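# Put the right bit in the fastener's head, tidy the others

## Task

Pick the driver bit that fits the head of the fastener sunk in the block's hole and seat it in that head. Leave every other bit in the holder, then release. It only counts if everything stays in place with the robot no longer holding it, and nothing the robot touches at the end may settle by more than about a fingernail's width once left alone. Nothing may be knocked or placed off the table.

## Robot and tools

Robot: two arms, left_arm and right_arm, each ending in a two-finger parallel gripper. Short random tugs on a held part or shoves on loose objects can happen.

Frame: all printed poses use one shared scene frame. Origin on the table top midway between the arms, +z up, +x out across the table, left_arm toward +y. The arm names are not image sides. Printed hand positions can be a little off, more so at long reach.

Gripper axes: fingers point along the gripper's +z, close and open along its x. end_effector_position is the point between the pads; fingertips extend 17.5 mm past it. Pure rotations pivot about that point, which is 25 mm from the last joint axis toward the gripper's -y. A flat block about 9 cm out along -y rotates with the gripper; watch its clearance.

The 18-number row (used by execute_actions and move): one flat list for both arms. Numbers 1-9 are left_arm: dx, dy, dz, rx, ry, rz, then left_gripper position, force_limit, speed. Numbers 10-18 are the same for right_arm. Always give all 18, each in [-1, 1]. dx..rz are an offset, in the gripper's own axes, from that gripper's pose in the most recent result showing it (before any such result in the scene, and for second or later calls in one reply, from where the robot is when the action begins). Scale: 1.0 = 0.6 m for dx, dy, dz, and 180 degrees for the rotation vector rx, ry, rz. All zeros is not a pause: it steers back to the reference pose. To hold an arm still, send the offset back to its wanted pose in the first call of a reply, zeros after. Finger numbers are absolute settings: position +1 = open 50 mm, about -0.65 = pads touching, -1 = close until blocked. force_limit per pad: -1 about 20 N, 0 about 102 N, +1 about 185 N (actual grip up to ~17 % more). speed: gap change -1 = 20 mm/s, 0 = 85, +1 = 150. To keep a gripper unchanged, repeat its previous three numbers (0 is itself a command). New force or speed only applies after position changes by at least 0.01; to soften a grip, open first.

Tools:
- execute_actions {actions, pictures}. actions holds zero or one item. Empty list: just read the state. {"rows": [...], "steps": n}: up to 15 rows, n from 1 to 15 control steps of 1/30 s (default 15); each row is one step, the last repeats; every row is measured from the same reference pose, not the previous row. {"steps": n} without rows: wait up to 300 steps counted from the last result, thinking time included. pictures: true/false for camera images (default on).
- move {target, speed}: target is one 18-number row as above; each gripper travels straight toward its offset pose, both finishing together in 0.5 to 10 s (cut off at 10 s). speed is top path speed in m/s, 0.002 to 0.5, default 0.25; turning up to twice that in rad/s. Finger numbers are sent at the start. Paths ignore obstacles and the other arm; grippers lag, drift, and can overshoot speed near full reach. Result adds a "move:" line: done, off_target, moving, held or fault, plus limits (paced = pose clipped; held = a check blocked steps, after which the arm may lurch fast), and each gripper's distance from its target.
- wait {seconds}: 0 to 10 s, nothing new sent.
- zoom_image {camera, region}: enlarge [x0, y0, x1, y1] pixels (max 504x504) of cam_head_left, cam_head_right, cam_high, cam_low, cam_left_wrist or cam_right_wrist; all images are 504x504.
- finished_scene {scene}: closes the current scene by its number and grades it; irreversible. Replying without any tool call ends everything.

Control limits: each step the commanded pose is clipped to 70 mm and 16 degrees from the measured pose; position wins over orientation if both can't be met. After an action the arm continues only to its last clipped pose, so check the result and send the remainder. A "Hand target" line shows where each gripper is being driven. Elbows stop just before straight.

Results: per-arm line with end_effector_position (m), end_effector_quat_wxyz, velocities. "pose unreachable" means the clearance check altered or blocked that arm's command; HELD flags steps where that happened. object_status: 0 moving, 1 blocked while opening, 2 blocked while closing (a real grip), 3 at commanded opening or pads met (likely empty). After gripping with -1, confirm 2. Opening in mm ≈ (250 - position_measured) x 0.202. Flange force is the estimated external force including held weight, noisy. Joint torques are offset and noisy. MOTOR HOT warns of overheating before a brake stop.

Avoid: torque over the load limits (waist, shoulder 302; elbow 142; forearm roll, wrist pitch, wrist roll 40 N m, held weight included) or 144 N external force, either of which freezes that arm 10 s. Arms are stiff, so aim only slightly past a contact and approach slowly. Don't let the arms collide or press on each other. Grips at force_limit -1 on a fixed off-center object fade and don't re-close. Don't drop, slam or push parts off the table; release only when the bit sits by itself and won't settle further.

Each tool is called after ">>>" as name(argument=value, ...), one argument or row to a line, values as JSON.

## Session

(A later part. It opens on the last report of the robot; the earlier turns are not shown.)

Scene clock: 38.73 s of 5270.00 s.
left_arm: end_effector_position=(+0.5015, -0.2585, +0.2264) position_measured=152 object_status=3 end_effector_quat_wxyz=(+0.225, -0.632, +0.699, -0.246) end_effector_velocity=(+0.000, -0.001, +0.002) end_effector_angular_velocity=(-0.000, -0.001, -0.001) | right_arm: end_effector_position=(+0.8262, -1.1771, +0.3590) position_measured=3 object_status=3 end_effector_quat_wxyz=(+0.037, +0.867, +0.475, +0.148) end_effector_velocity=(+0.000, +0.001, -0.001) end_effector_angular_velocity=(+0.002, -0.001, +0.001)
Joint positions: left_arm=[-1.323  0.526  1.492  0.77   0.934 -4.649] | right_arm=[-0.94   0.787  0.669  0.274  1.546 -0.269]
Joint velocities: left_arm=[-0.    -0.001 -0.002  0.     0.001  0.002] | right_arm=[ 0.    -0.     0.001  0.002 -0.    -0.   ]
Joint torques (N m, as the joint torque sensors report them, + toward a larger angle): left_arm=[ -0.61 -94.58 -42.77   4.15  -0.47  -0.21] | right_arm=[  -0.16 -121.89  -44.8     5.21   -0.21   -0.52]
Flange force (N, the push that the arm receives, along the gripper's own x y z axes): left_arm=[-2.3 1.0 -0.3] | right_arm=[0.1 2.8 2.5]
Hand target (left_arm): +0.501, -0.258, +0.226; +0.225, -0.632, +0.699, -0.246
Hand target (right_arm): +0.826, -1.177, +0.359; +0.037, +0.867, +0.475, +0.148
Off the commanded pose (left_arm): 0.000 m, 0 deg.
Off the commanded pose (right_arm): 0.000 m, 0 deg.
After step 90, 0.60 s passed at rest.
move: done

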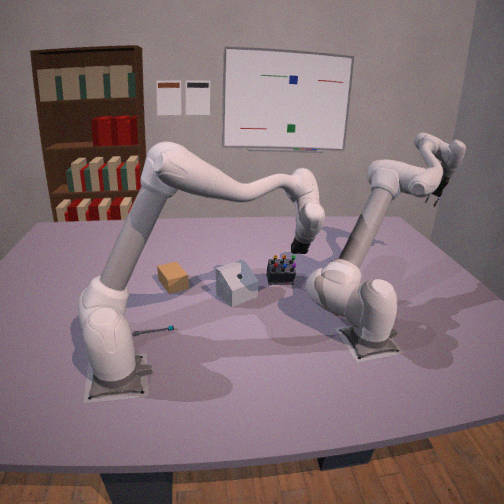

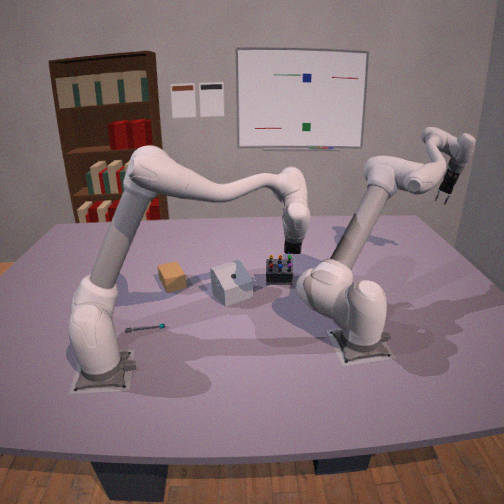

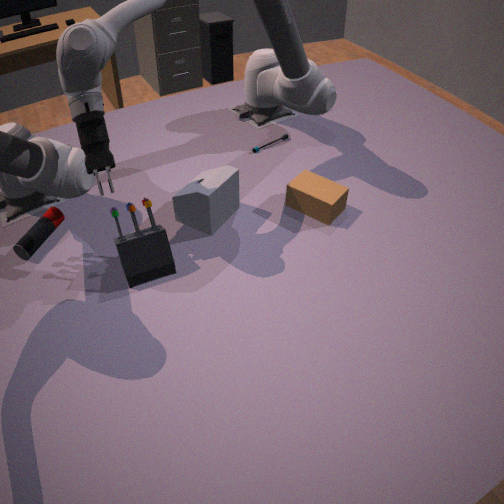

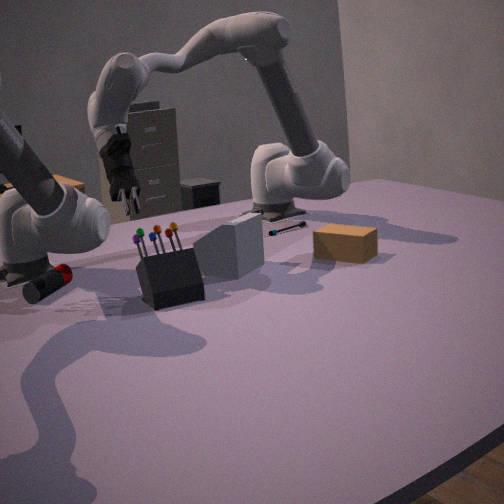

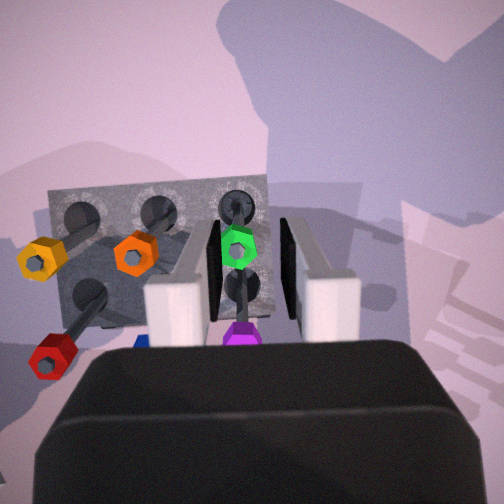

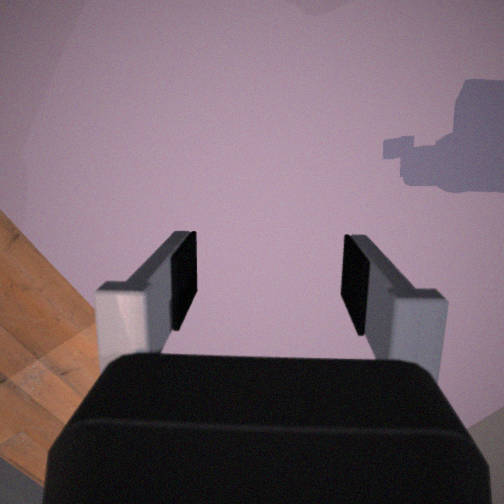

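Green: 5-star. Purple next, then red close up.

>>> move(
  target=[0.005,0.076,-0.012,0,0,0,0.4,-0.3,0,0,0,0,0,0,0,1,0,0],
)

>>> zoom_image(
  camera="cam_left_wrist",
  region=[205,175,270,240],
)

>>> move(
  target=[-0.153,0.008,0,0,0,0,0.4,-0.3,0,0,0,0,0,0,0,1,0,0],
)

>>> zoom_image(
  camera="cam_left_wrist",
  region=[205,175,270,240],
)

Scene clock: 43.33 s of 5270.00 s.
left_arm: end_effector_position=(+0.4616, -0.2572, +0.2033) position_measured=92 object_status=3 end_effector_quat_wxyz=(+0.225, -0.632, +0.699, -0.246) end_effector_velocity=(+0.001, +0.000, -0.001) end_effector_angular_velocity=(+0.000, +0.000, +0.002) | right_arm: end_effector_position=(+0.8262, -1.1771, +0.3590) position_measured=3 object_status=3 end_effector_quat_wxyz=(+0.037, +0.867, +0.475, +0.148) end_effector_velocity=(-0.001, -0.001, -0.000) end_effector_angular_velocity=(-0.000, +0.000, -0.001)
Joint positions: left_arm=[-1.369  0.519  1.55   0.798  0.927 -4.73 ] | right_arm=[-0.94   0.787  0.669  0.274  1.546 -0.269]
Joint velocities: left_arm=[ 0.001  0.001 -0.001  0.     0.    -0.   ] | right_arm=[-0.001 -0.     0.001 -0.    -0.    -0.   ]
Joint torques (N m, as the joint torque sensors report them, + toward a larger angle): left_arm=[  1.27 -94.63 -42.3    4.11  -0.51  -0.13] | right_arm=[  -2.   -122.23  -43.69    5.21   -0.65   -0.64]
Flange force (N, the push that the arm receives, along the gripper's own x y z axes): left_arm=[-0.4 2.5 0.0] | right_arm=[0.1 10.6 0.3]
Hand target (left_arm): +0.462, -0.257, +0.203; +0.225, -0.632, +0.699, -0.246
Hand target (right_arm): +0.826, -1.177, +0.359; +0.037, +0.867, +0.475, +0.148
Off the commanded pose (left_arm): 0.000 m, 0 deg.
Off the commanded pose (right_arm): 0.000 m, 0 deg.
After step 90, 0.90 s passed at rest.
move: done

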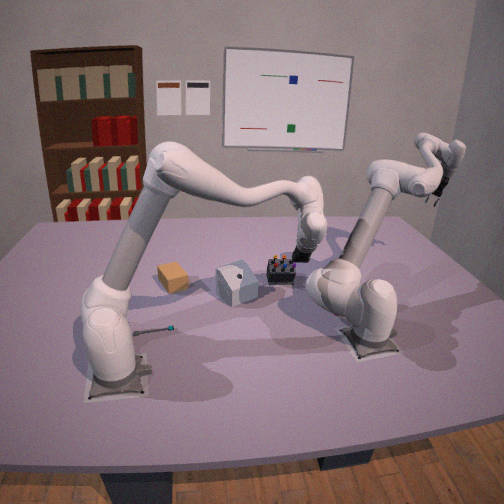

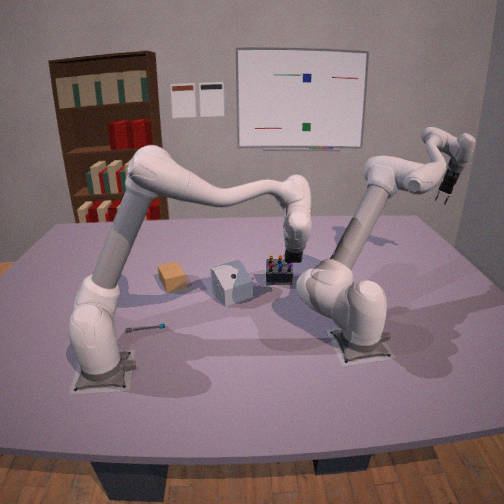

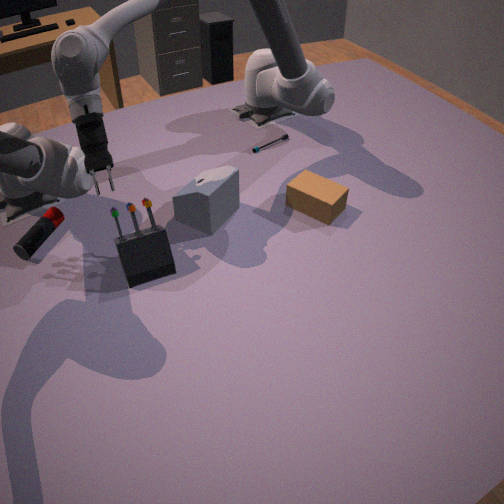

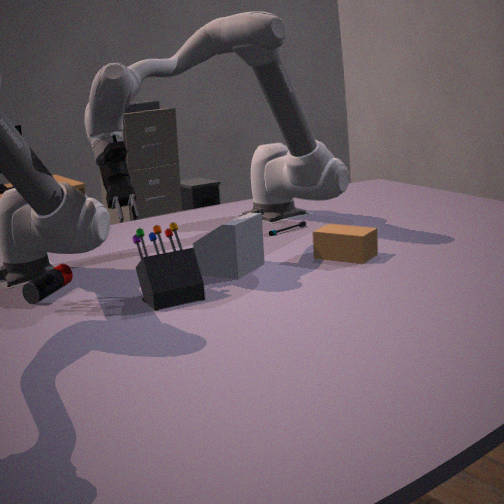

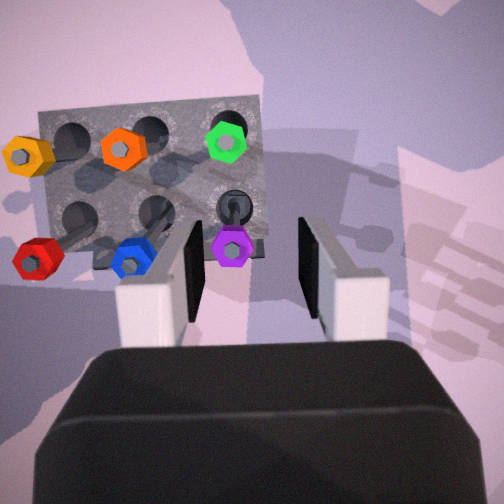

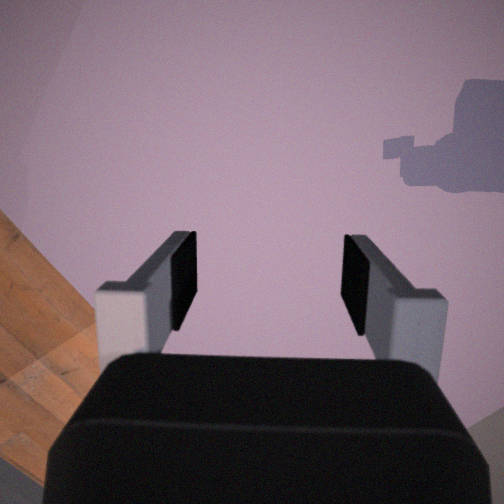

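Region (205, 175, 270, 240) of cam_left_wrist's 504x504 image, scaled by 7.754, with more detail than that image has.

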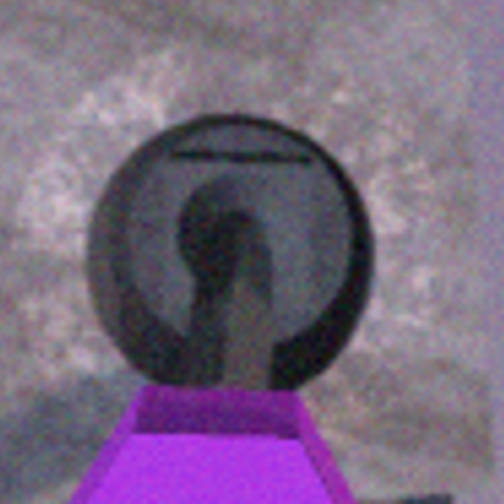

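Scene clock: 44.07 s of 5270.00 s.
left_arm: end_effector_position=(+0.4673, -0.1655, +0.2006) position_measured=92 object_status=3 end_effector_quat_wxyz=(+0.225, -0.632, +0.699, -0.246) end_effector_velocity=(-0.001, -0.000, -0.000) end_effector_angular_velocity=(+0.001, +0.000, -0.002) | right_arm: end_effector_position=(+0.8262, -1.1771, +0.3590) position_measured=3 object_status=3 end_effector_quat_wxyz=(+0.037, +0.867, +0.475, +0.148) end_effector_velocity=(-0.001, -0.000, -0.001) end_effector_angular_velocity=(+0.000, +0.003, -0.000)
Joint positions: left_arm=[-1.32   0.406  1.733  0.841  0.848 -4.759] | right_arm=[-0.94   0.787  0.669  0.274  1.546 -0.269]
Joint velocities: left_arm=[-0.001 -0.     0.001  0.    -0.001  0.001] | right_arm=[-0.     0.001  0.001 -0.002  0.     0.   ]
Joint torques (N m, as the joint torque sensors report them, + toward a larger angle): left_arm=[  0.46 -80.44 -40.6    3.91  -0.31  -0.12] | right_arm=[  -2.03 -123.24  -44.23    5.4    -0.72   -0.51]
Flange force (N, the push that the arm receives, along the gripper's own x y z axes): left_arm=[-2.1 1.8 -1.8] | right_arm=[0.2 10.7 1.4]
Hand target (left_arm): +0.467, -0.166, +0.201; +0.225, -0.632, +0.699, -0.246
Hand target (right_arm): +0.826, -1.177, +0.359; +0.037, +0.867, +0.475, +0.148
Off the commanded pose (left_arm): 0.000 m, 0 deg.
Off the commanded pose (right_arm): 0.000 m, 0 deg.
move: done

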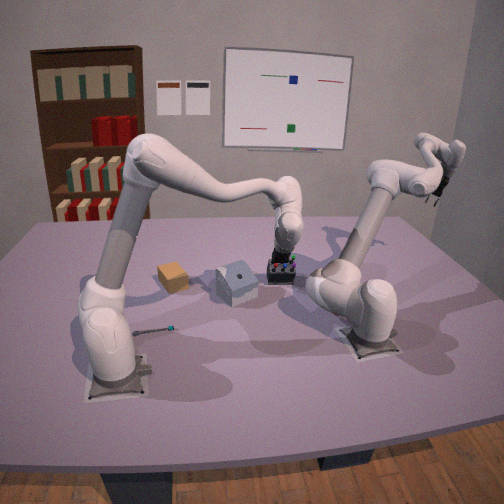

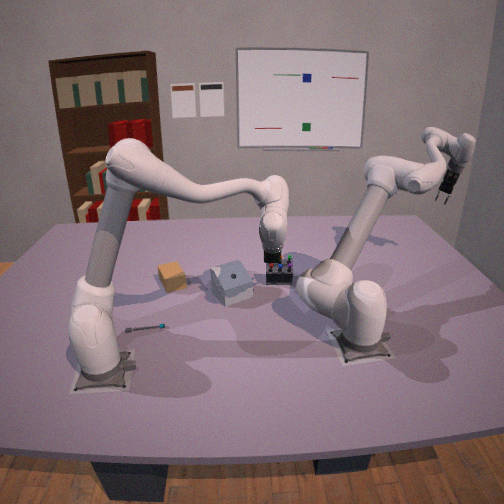

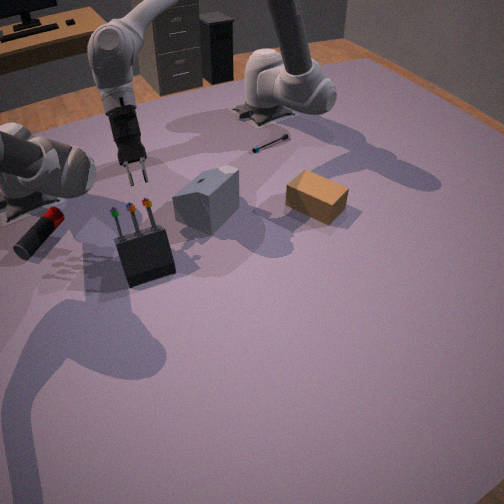

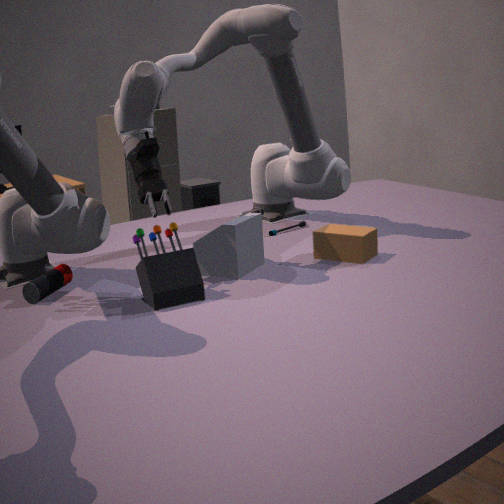

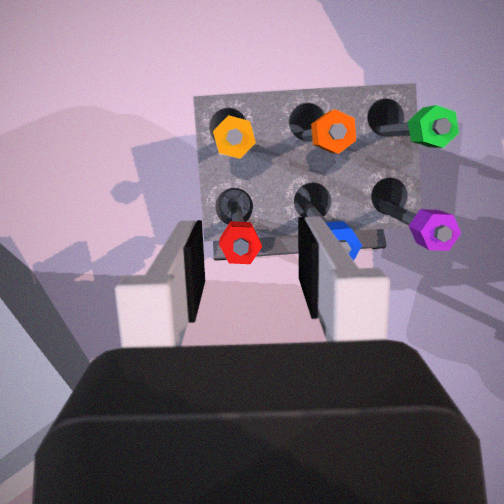

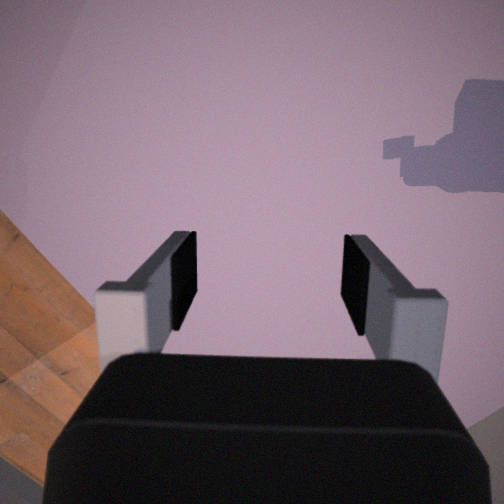

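Region (205, 175, 270, 240) of cam_left_wrist's 504x504 image, scaled by 7.754, with more detail than that image has.

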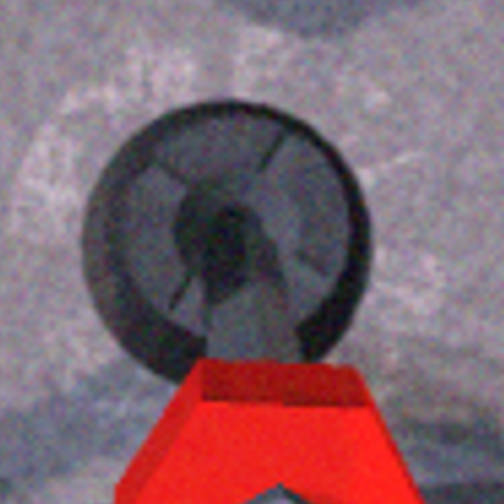

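>>> move(
  target=[-0.004,0.016,0.055,-0.015,-0.0015,0.183,0.35,-0.3,0,0,0,0,0,0,0,1,0,0],
)

Scene clock: 51.03 s of 5270.00 s.
left_arm: end_effector_position=(+0.4807, -0.1645, +0.1689) position_measured=100 object_status=3 end_effector_quat_wxyz=(+0.272, -0.414, +0.855, -0.155) end_effector_velocity=(+0.000, +0.000, +0.001) end_effector_angular_velocity=(-0.002, -0.000, +0.001) | right_arm: end_effector_position=(+0.8262, -1.1771, +0.3590) position_measured=3 object_status=3 end_effector_quat_wxyz=(+0.037, +0.867, +0.475, +0.148) end_effector_velocity=(-0.001, -0.001, +0.000) end_effector_angular_velocity=(-0.001, +0.000, -0.001)
Joint positions: left_arm=[-1.281  0.431  1.738  0.803  0.82  -4.144] | right_arm=[-0.94   0.787  0.669  0.274  1.546 -0.269]
Joint velocities: left_arm=[ 0.001 -0.001 -0.001 -0.001  0.    -0.   ] | right_arm=[-0.001  0.    -0.001 -0.001  0.    -0.   ]
Joint torques (N m, as the joint torque sensors report them, + toward a larger angle): left_arm=[  2.18 -81.62 -40.14   3.63  -0.33  -0.01] | right_arm=[  -1.31 -123.25  -43.34    5.26   -0.43   -0.54]
Flange force (N, the push that the arm receives, along the gripper's own x y z axes): left_arm=[0.0 4.7 -3.8] | right_arm=[-1.3 14.4 0.1]
Hand target (left_arm): +0.481, -0.164, +0.169; +0.272, -0.414, +0.855, -0.155
Hand target (right_arm): +0.826, -1.177, +0.359; +0.037, +0.867, +0.475, +0.148
Off the commanded pose (left_arm): 0.000 m, 0 deg.
Off the commanded pose (right_arm): 0.000 m, 0 deg.
After step 90, 2.50 s passed at rest.
move: done

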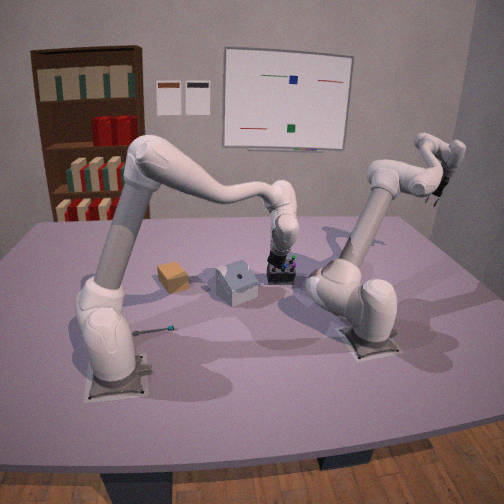

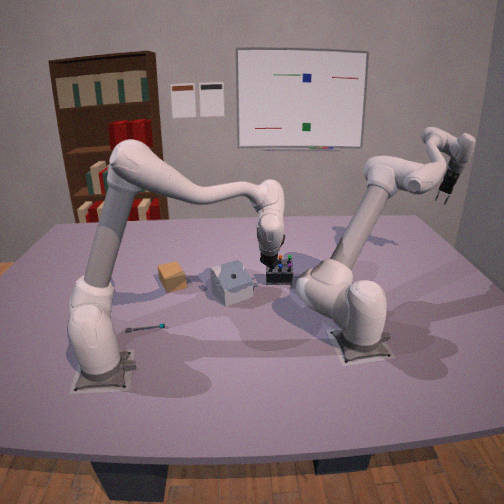

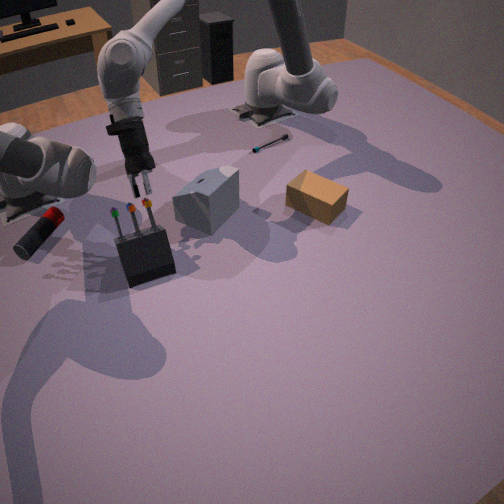

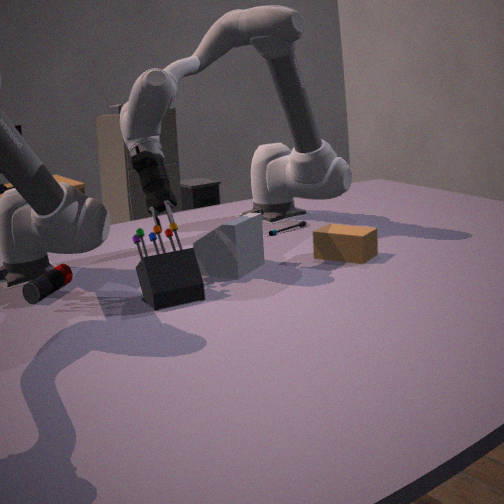

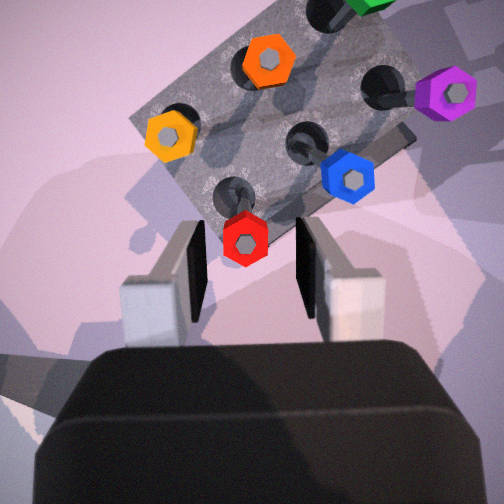

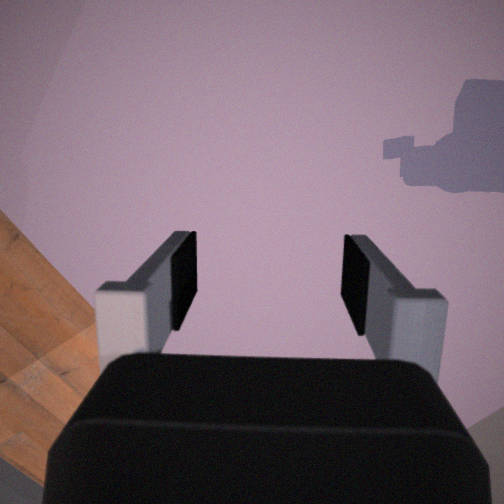

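>>> move(
  target=[-0.003,0,0.05,0,-0.006,0.012,0.35,-0.3,0,0,0,0,0,0,0,1,0,0],
  speed=0.08,
)

>>> move(
  target=[0,0,0,0,0,0,-1,-0.3,0,0,0,0,0,0,0,1,0,0],
)

Scene clock: 54.30 s of 5270.00 s.
left_arm: end_effector_position=(+0.4995, -0.1643, +0.1454) position_measured=100 object_status=3 end_effector_quat_wxyz=(+0.283, -0.399, +0.860, -0.146) end_effector_velocity=(-0.000, -0.001, +0.002) end_effector_angular_velocity=(-0.004, -0.001, +0.000) | right_arm: end_effector_position=(+0.8262, -1.1771, +0.3590) position_measured=3 object_status=3 end_effector_quat_wxyz=(+0.037, +0.867, +0.475, +0.148) end_effector_velocity=(-0.001, -0.000, +0.000) end_effector_angular_velocity=(-0.001, +0.001, -0.001)
Joint positions: left_arm=[-1.263  0.469  1.733  0.841  0.803 -4.135] | right_arm=[-0.94   0.787  0.669  0.274  1.546 -0.269]
Joint velocities: left_arm=[-0.001 -0.001 -0.002  0.001 -0.    -0.002] | right_arm=[-0.001 -0.     0.    -0.001  0.    -0.   ]
Joint torques (N m, as the joint torque sensors report them, + toward a larger angle): left_arm=[  0.95 -85.67 -40.27   3.5   -0.31   0.15] | right_arm=[  -0.66 -121.77  -44.15    5.2    -0.55   -0.53]
Flange force (N, the push that the arm receives, along the gripper's own x y z axes): left_arm=[-0.9 5.1 -2.9] | right_arm=[-1.0 7.0 1.0]
Hand target (left_arm): +0.499, -0.164, +0.145; +0.283, -0.399, +0.860, -0.146
Hand target (right_arm): +0.826, -1.177, +0.359; +0.037, +0.867, +0.475, +0.148
Off the commanded pose (left_arm): 0.000 m, 0 deg.
Off the commanded pose (right_arm): 0.000 m, 0 deg.
move: done

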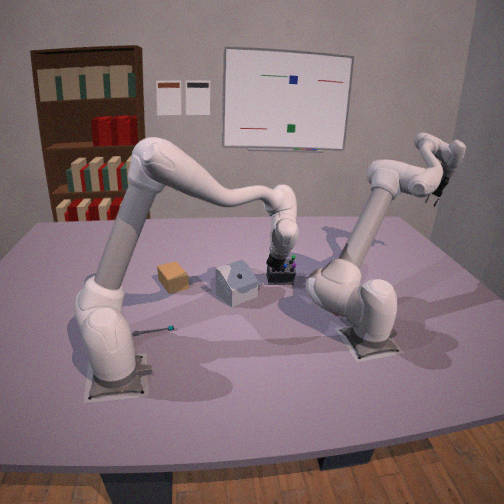

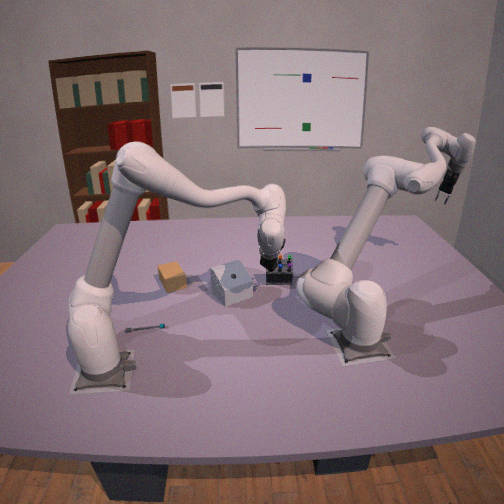

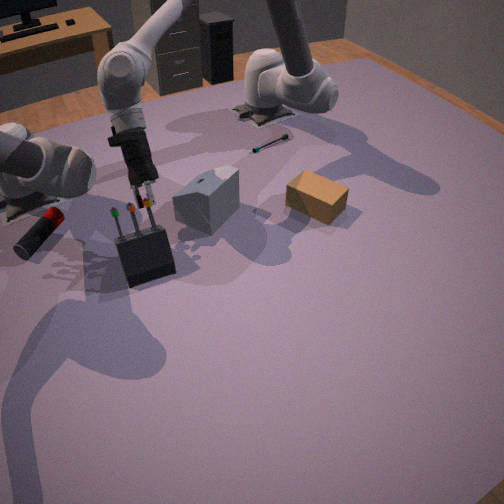

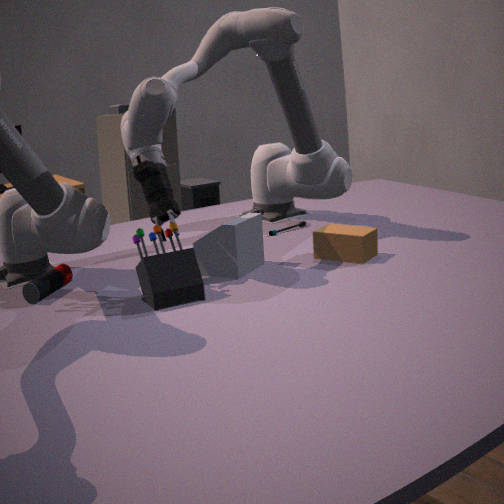

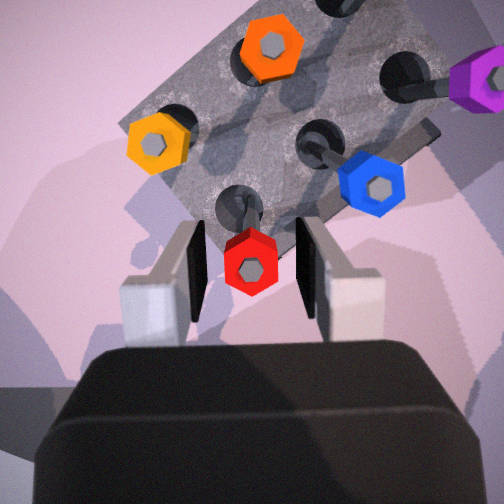

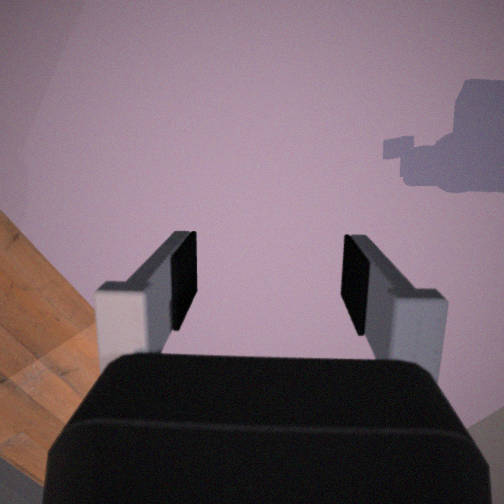

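Scene clock: 54.80 s of 5270.00 s.
left_arm: end_effector_position=(+0.4995, -0.1643, +0.1454) position_measured=175 object_status=2 end_effector_quat_wxyz=(+0.283, -0.399, +0.860, -0.146) end_effector_velocity=(-0.000, -0.000, -0.001) end_effector_angular_velocity=(+0.000, -0.000, -0.000) | right_arm: end_effector_position=(+0.8262, -1.1771, +0.3590) position_measured=3 object_status=3 end_effector_quat_wxyz=(+0.037, +0.867, +0.475, +0.148) end_effector_velocity=(+0.001, +0.001, -0.000) end_effector_angular_velocity=(+0.000, -0.001, +0.001)
Joint positions: left_arm=[-1.263  0.469  1.733  0.841  0.803 -4.135] | right_arm=[-0.94   0.787  0.669  0.274  1.546 -0.269]
Joint velocities: left_arm=[-0.001  0.001  0.     0.001 -0.    -0.002] | right_arm=[ 0.001 -0.     0.001  0.001 -0.001 -0.   ]
Joint torques (N m, as the joint torque sensors report them, + toward a larger angle): left_arm=[  2.53 -86.28 -39.95   3.45   0.38  -0.29] | right_arm=[  -2.07 -121.6   -43.98    5.36   -0.9    -0.81]
Flange force (N, the push that the arm receives, along the gripper's own x y z axes): left_arm=[1.9 4.3 -0.7] | right_arm=[1.0 8.4 0.4]
Hand target (left_arm): +0.500, -0.164, +0.145; +0.283, -0.399, +0.860, -0.146
Hand target (right_arm): +0.826, -1.177, +0.359; +0.037, +0.867, +0.475, +0.148
Off the commanded pose (left_arm): 0.000 m, 0 deg.
Off the commanded pose (right_arm): 0.000 m, 0 deg.
move: done

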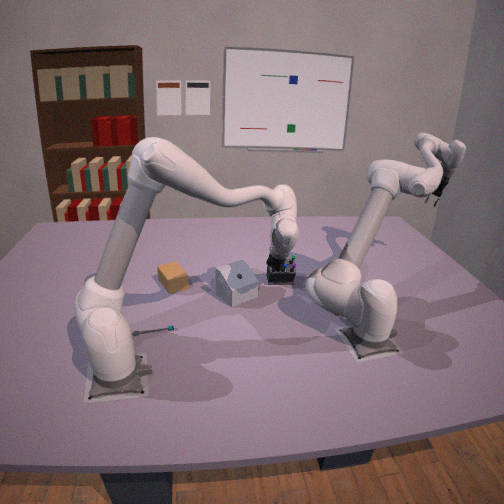

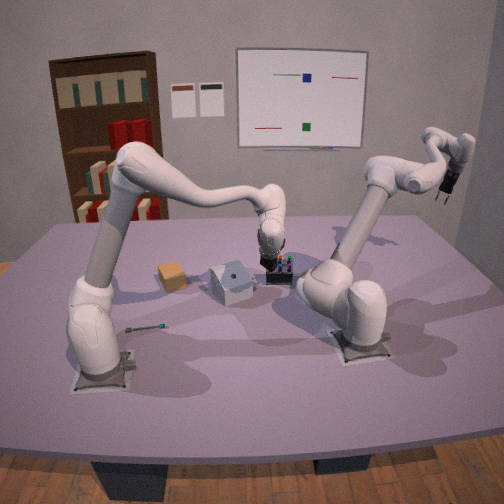

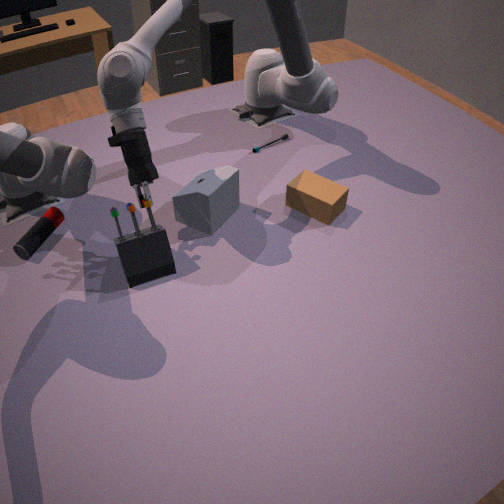

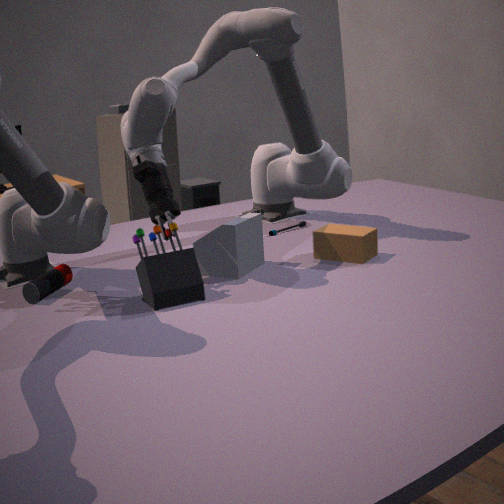

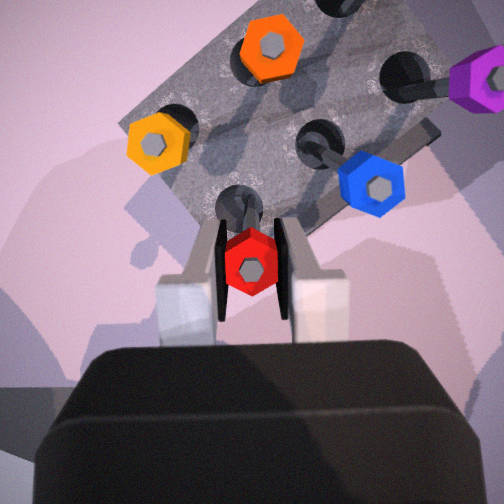

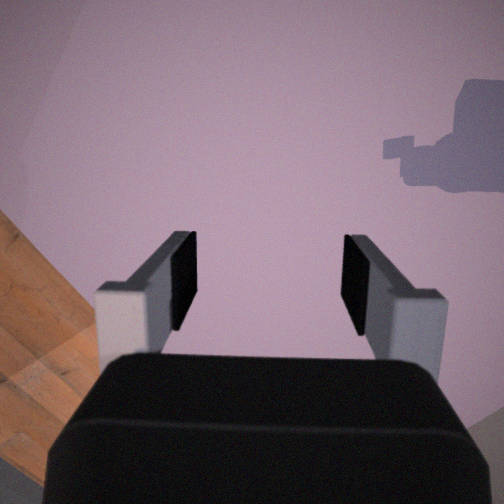

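>>> move(
  target=[-0.023,-0.026,-0.281,0,0,0,-1,-0.3,0,0,0,0,0,0,0,1,0,0],
  speed=0.1,
)

>>> zoom_image(
  camera="cam_left_wrist",
  region=[215,165,285,235],
)

Scene clock: 59.80 s of 5270.00 s.
left_arm: end_effector_position=(+0.4143, -0.1592, +0.2922) position_measured=175 object_status=2 end_effector_quat_wxyz=(+0.283, -0.399, +0.860, -0.146) end_effector_velocity=(-0.000, +0.000, -0.000) end_effector_angular_velocity=(+0.001, -0.000, -0.000) | right_arm: end_effector_position=(+0.8262, -1.1771, +0.3590) position_measured=3 object_status=3 end_effector_quat_wxyz=(+0.037, +0.867, +0.475, +0.148) end_effector_velocity=(+0.000, +0.000, -0.000) end_effector_angular_velocity=(+0.002, -0.001, +0.000)
Joint positions: left_arm=[-1.371  0.292  1.69   0.719  1.025 -4.025] | right_arm=[-0.94   0.787  0.669  0.274  1.546 -0.269]
Joint velocities: left_arm=[-0.001 -0.     0.     0.     0.001  0.   ] | right_arm=[-0.     0.     0.001  0.002 -0.     0.   ]
Joint torques (N m, as the joint torque sensors report them, + toward a larger angle): left_arm=[  0.29 -74.89 -44.61   4.74   0.06  -0.02] | right_arm=[  -0.23 -120.52  -43.9     5.49   -0.49   -0.58]
Flange force (N, the push that the arm receives, along the gripper's own x y z axes): left_arm=[0.4 3.8 2.0] | right_arm=[-0.9 4.3 0.1]
Hand target (left_arm): +0.414, -0.159, +0.292; +0.283, -0.399, +0.860, -0.146
Hand target (right_arm): +0.826, -1.177, +0.359; +0.037, +0.867, +0.475, +0.148
Off the commanded pose (left_arm): 0.000 m, 0 deg.
Off the commanded pose (right_arm): 0.000 m, 0 deg.
move: done

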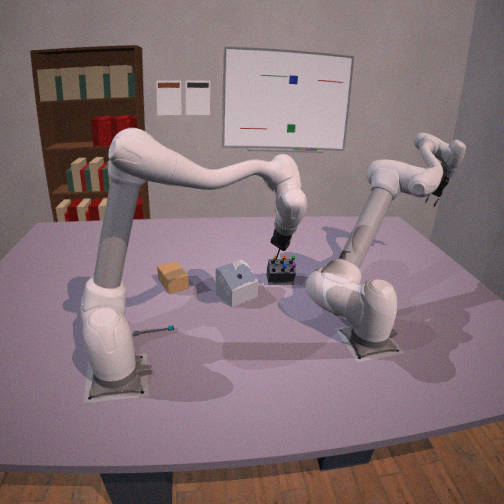

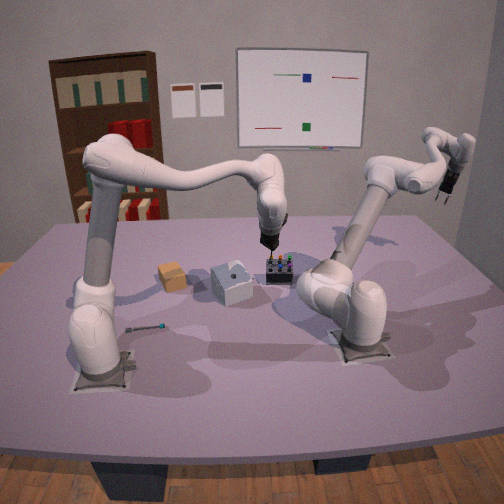

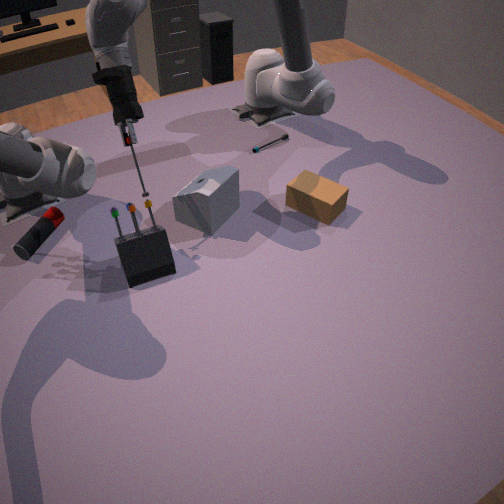

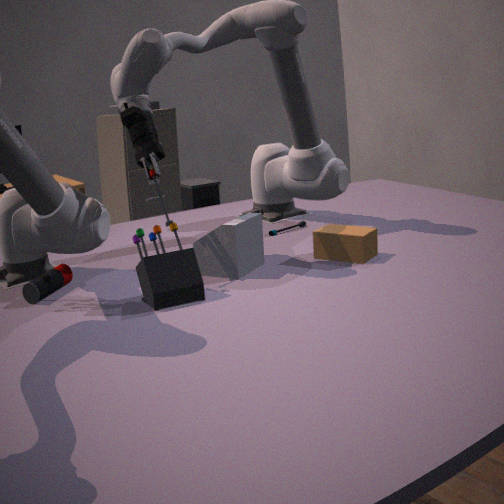

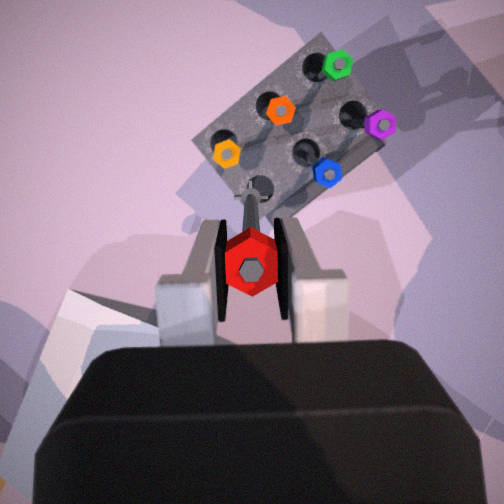

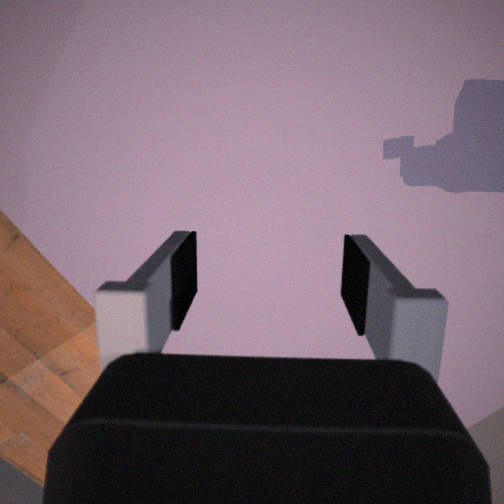

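Region (215, 165, 285, 235) of cam_left_wrist's 504x504 image, scaled by 7.200, with more detail than that image has.

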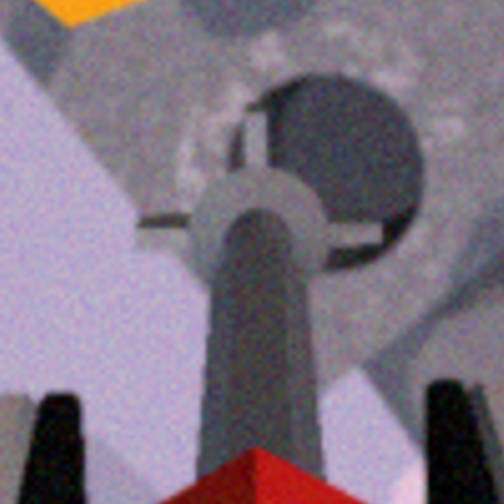

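>>> move(
  target=[-0.113,0.182,-0.046,-0.0924,-0.0257,0.0403,-1,-0.3,0,0,0,0,0,0,0,1,0,0],
  speed=0.2,
)

>>> zoom_image(
  camera="cam_left_wrist",
  region=[215,150,299,234],
)

Scene clock: 66.27 s of 5270.00 s.
left_arm: end_effector_position=(+0.3673, -0.0365, +0.2873) position_measured=175 object_status=2 end_effector_quat_wxyz=(+0.266, -0.386, +0.883, +0.014) end_effector_velocity=(+0.000, +0.000, -0.000) end_effector_angular_velocity=(+0.000, +0.001, +0.002) | right_arm: end_effector_position=(+0.8262, -1.1771, +0.3590) position_measured=3 object_status=3 end_effector_quat_wxyz=(+0.037, +0.867, +0.475, +0.148) end_effector_velocity=(-0.001, -0.001, -0.001) end_effector_angular_velocity=(+0.001, +0.001, -0.002)
Joint positions: left_arm=[-1.356  0.211  1.754  0.558  1.295 -3.809] | right_arm=[-0.94   0.787  0.669  0.274  1.546 -0.269]
Joint velocities: left_arm=[ 0.001  0.001 -0.    -0.001  0.    -0.001] | right_arm=[-0.002  0.     0.001 -0.     0.    -0.   ]
Joint torques (N m, as the joint torque sensors report them, + toward a larger angle): left_arm=[  0.81 -62.11 -43.96   4.73   0.09  -0.02] | right_arm=[  -1.02 -122.16  -44.11    5.43   -0.48   -0.54]
Flange force (N, the push that the arm receives, along the gripper's own x y z axes): left_arm=[-0.9 7.5 1.1] | right_arm=[-1.3 7.9 1.1]
Hand target (left_arm): +0.367, -0.037, +0.287; +0.266, -0.386, +0.883, +0.014
Hand target (right_arm): +0.826, -1.177, +0.359; +0.037, +0.867, +0.475, +0.148
Off the commanded pose (left_arm): 0.000 m, 0 deg.
Off the commanded pose (right_arm): 0.000 m, 0 deg.
After step 90, 2.33 s passed at rest.
move: done

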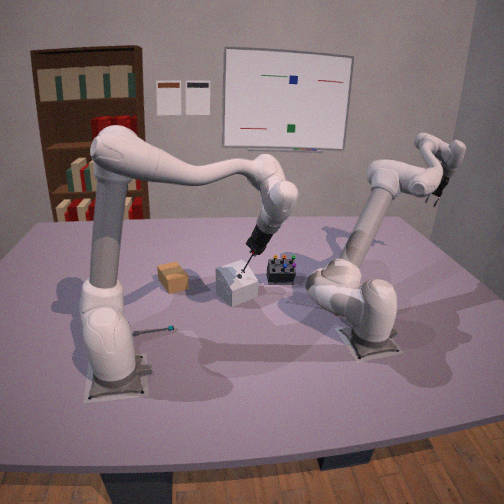

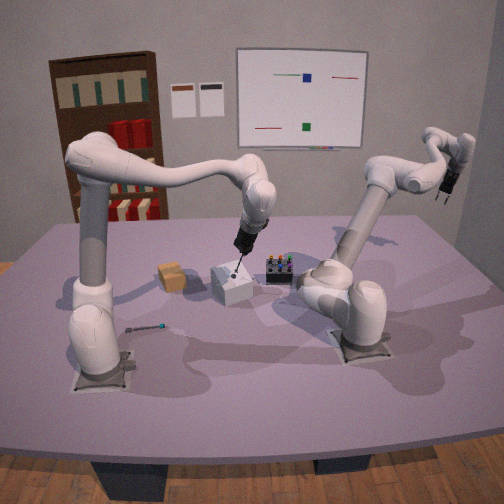

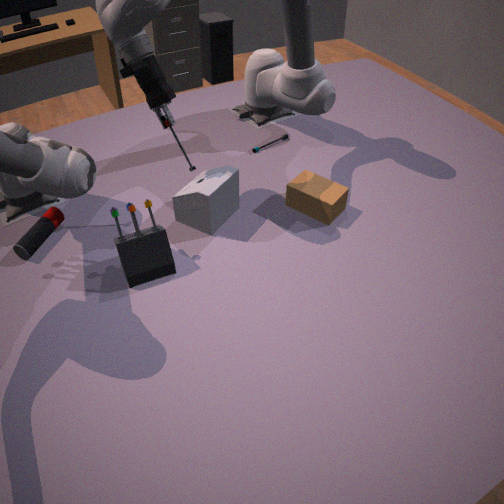

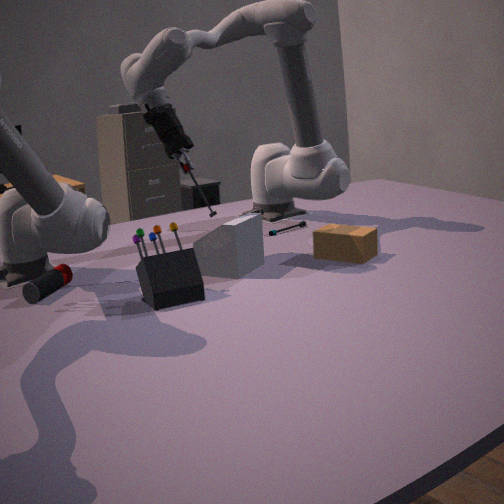

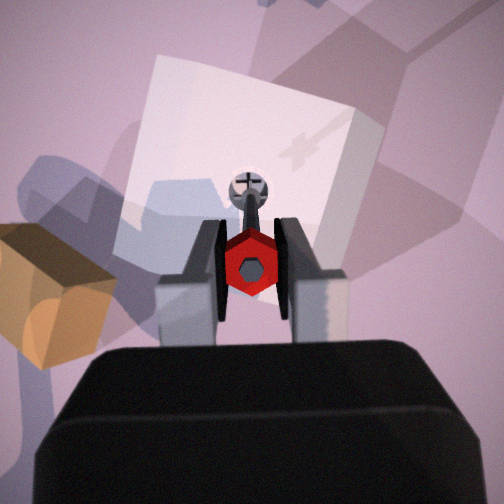

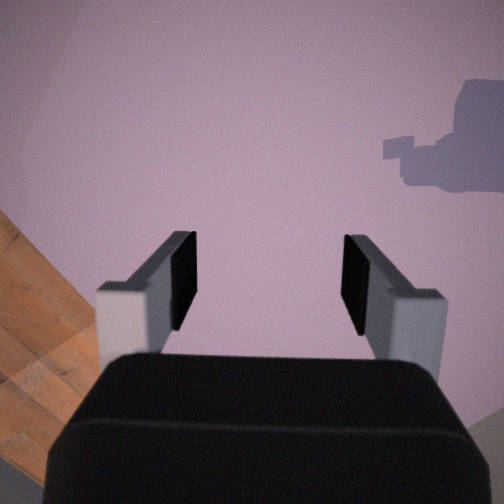

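Region (215, 150, 299, 234) of cam_left_wrist's 504x504 image, scaled by 6.000, with more detail than that image has.

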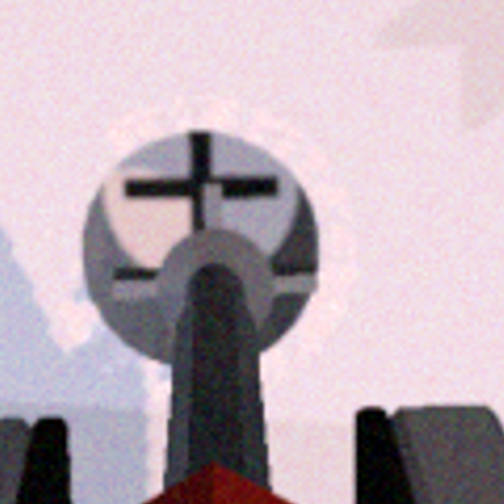

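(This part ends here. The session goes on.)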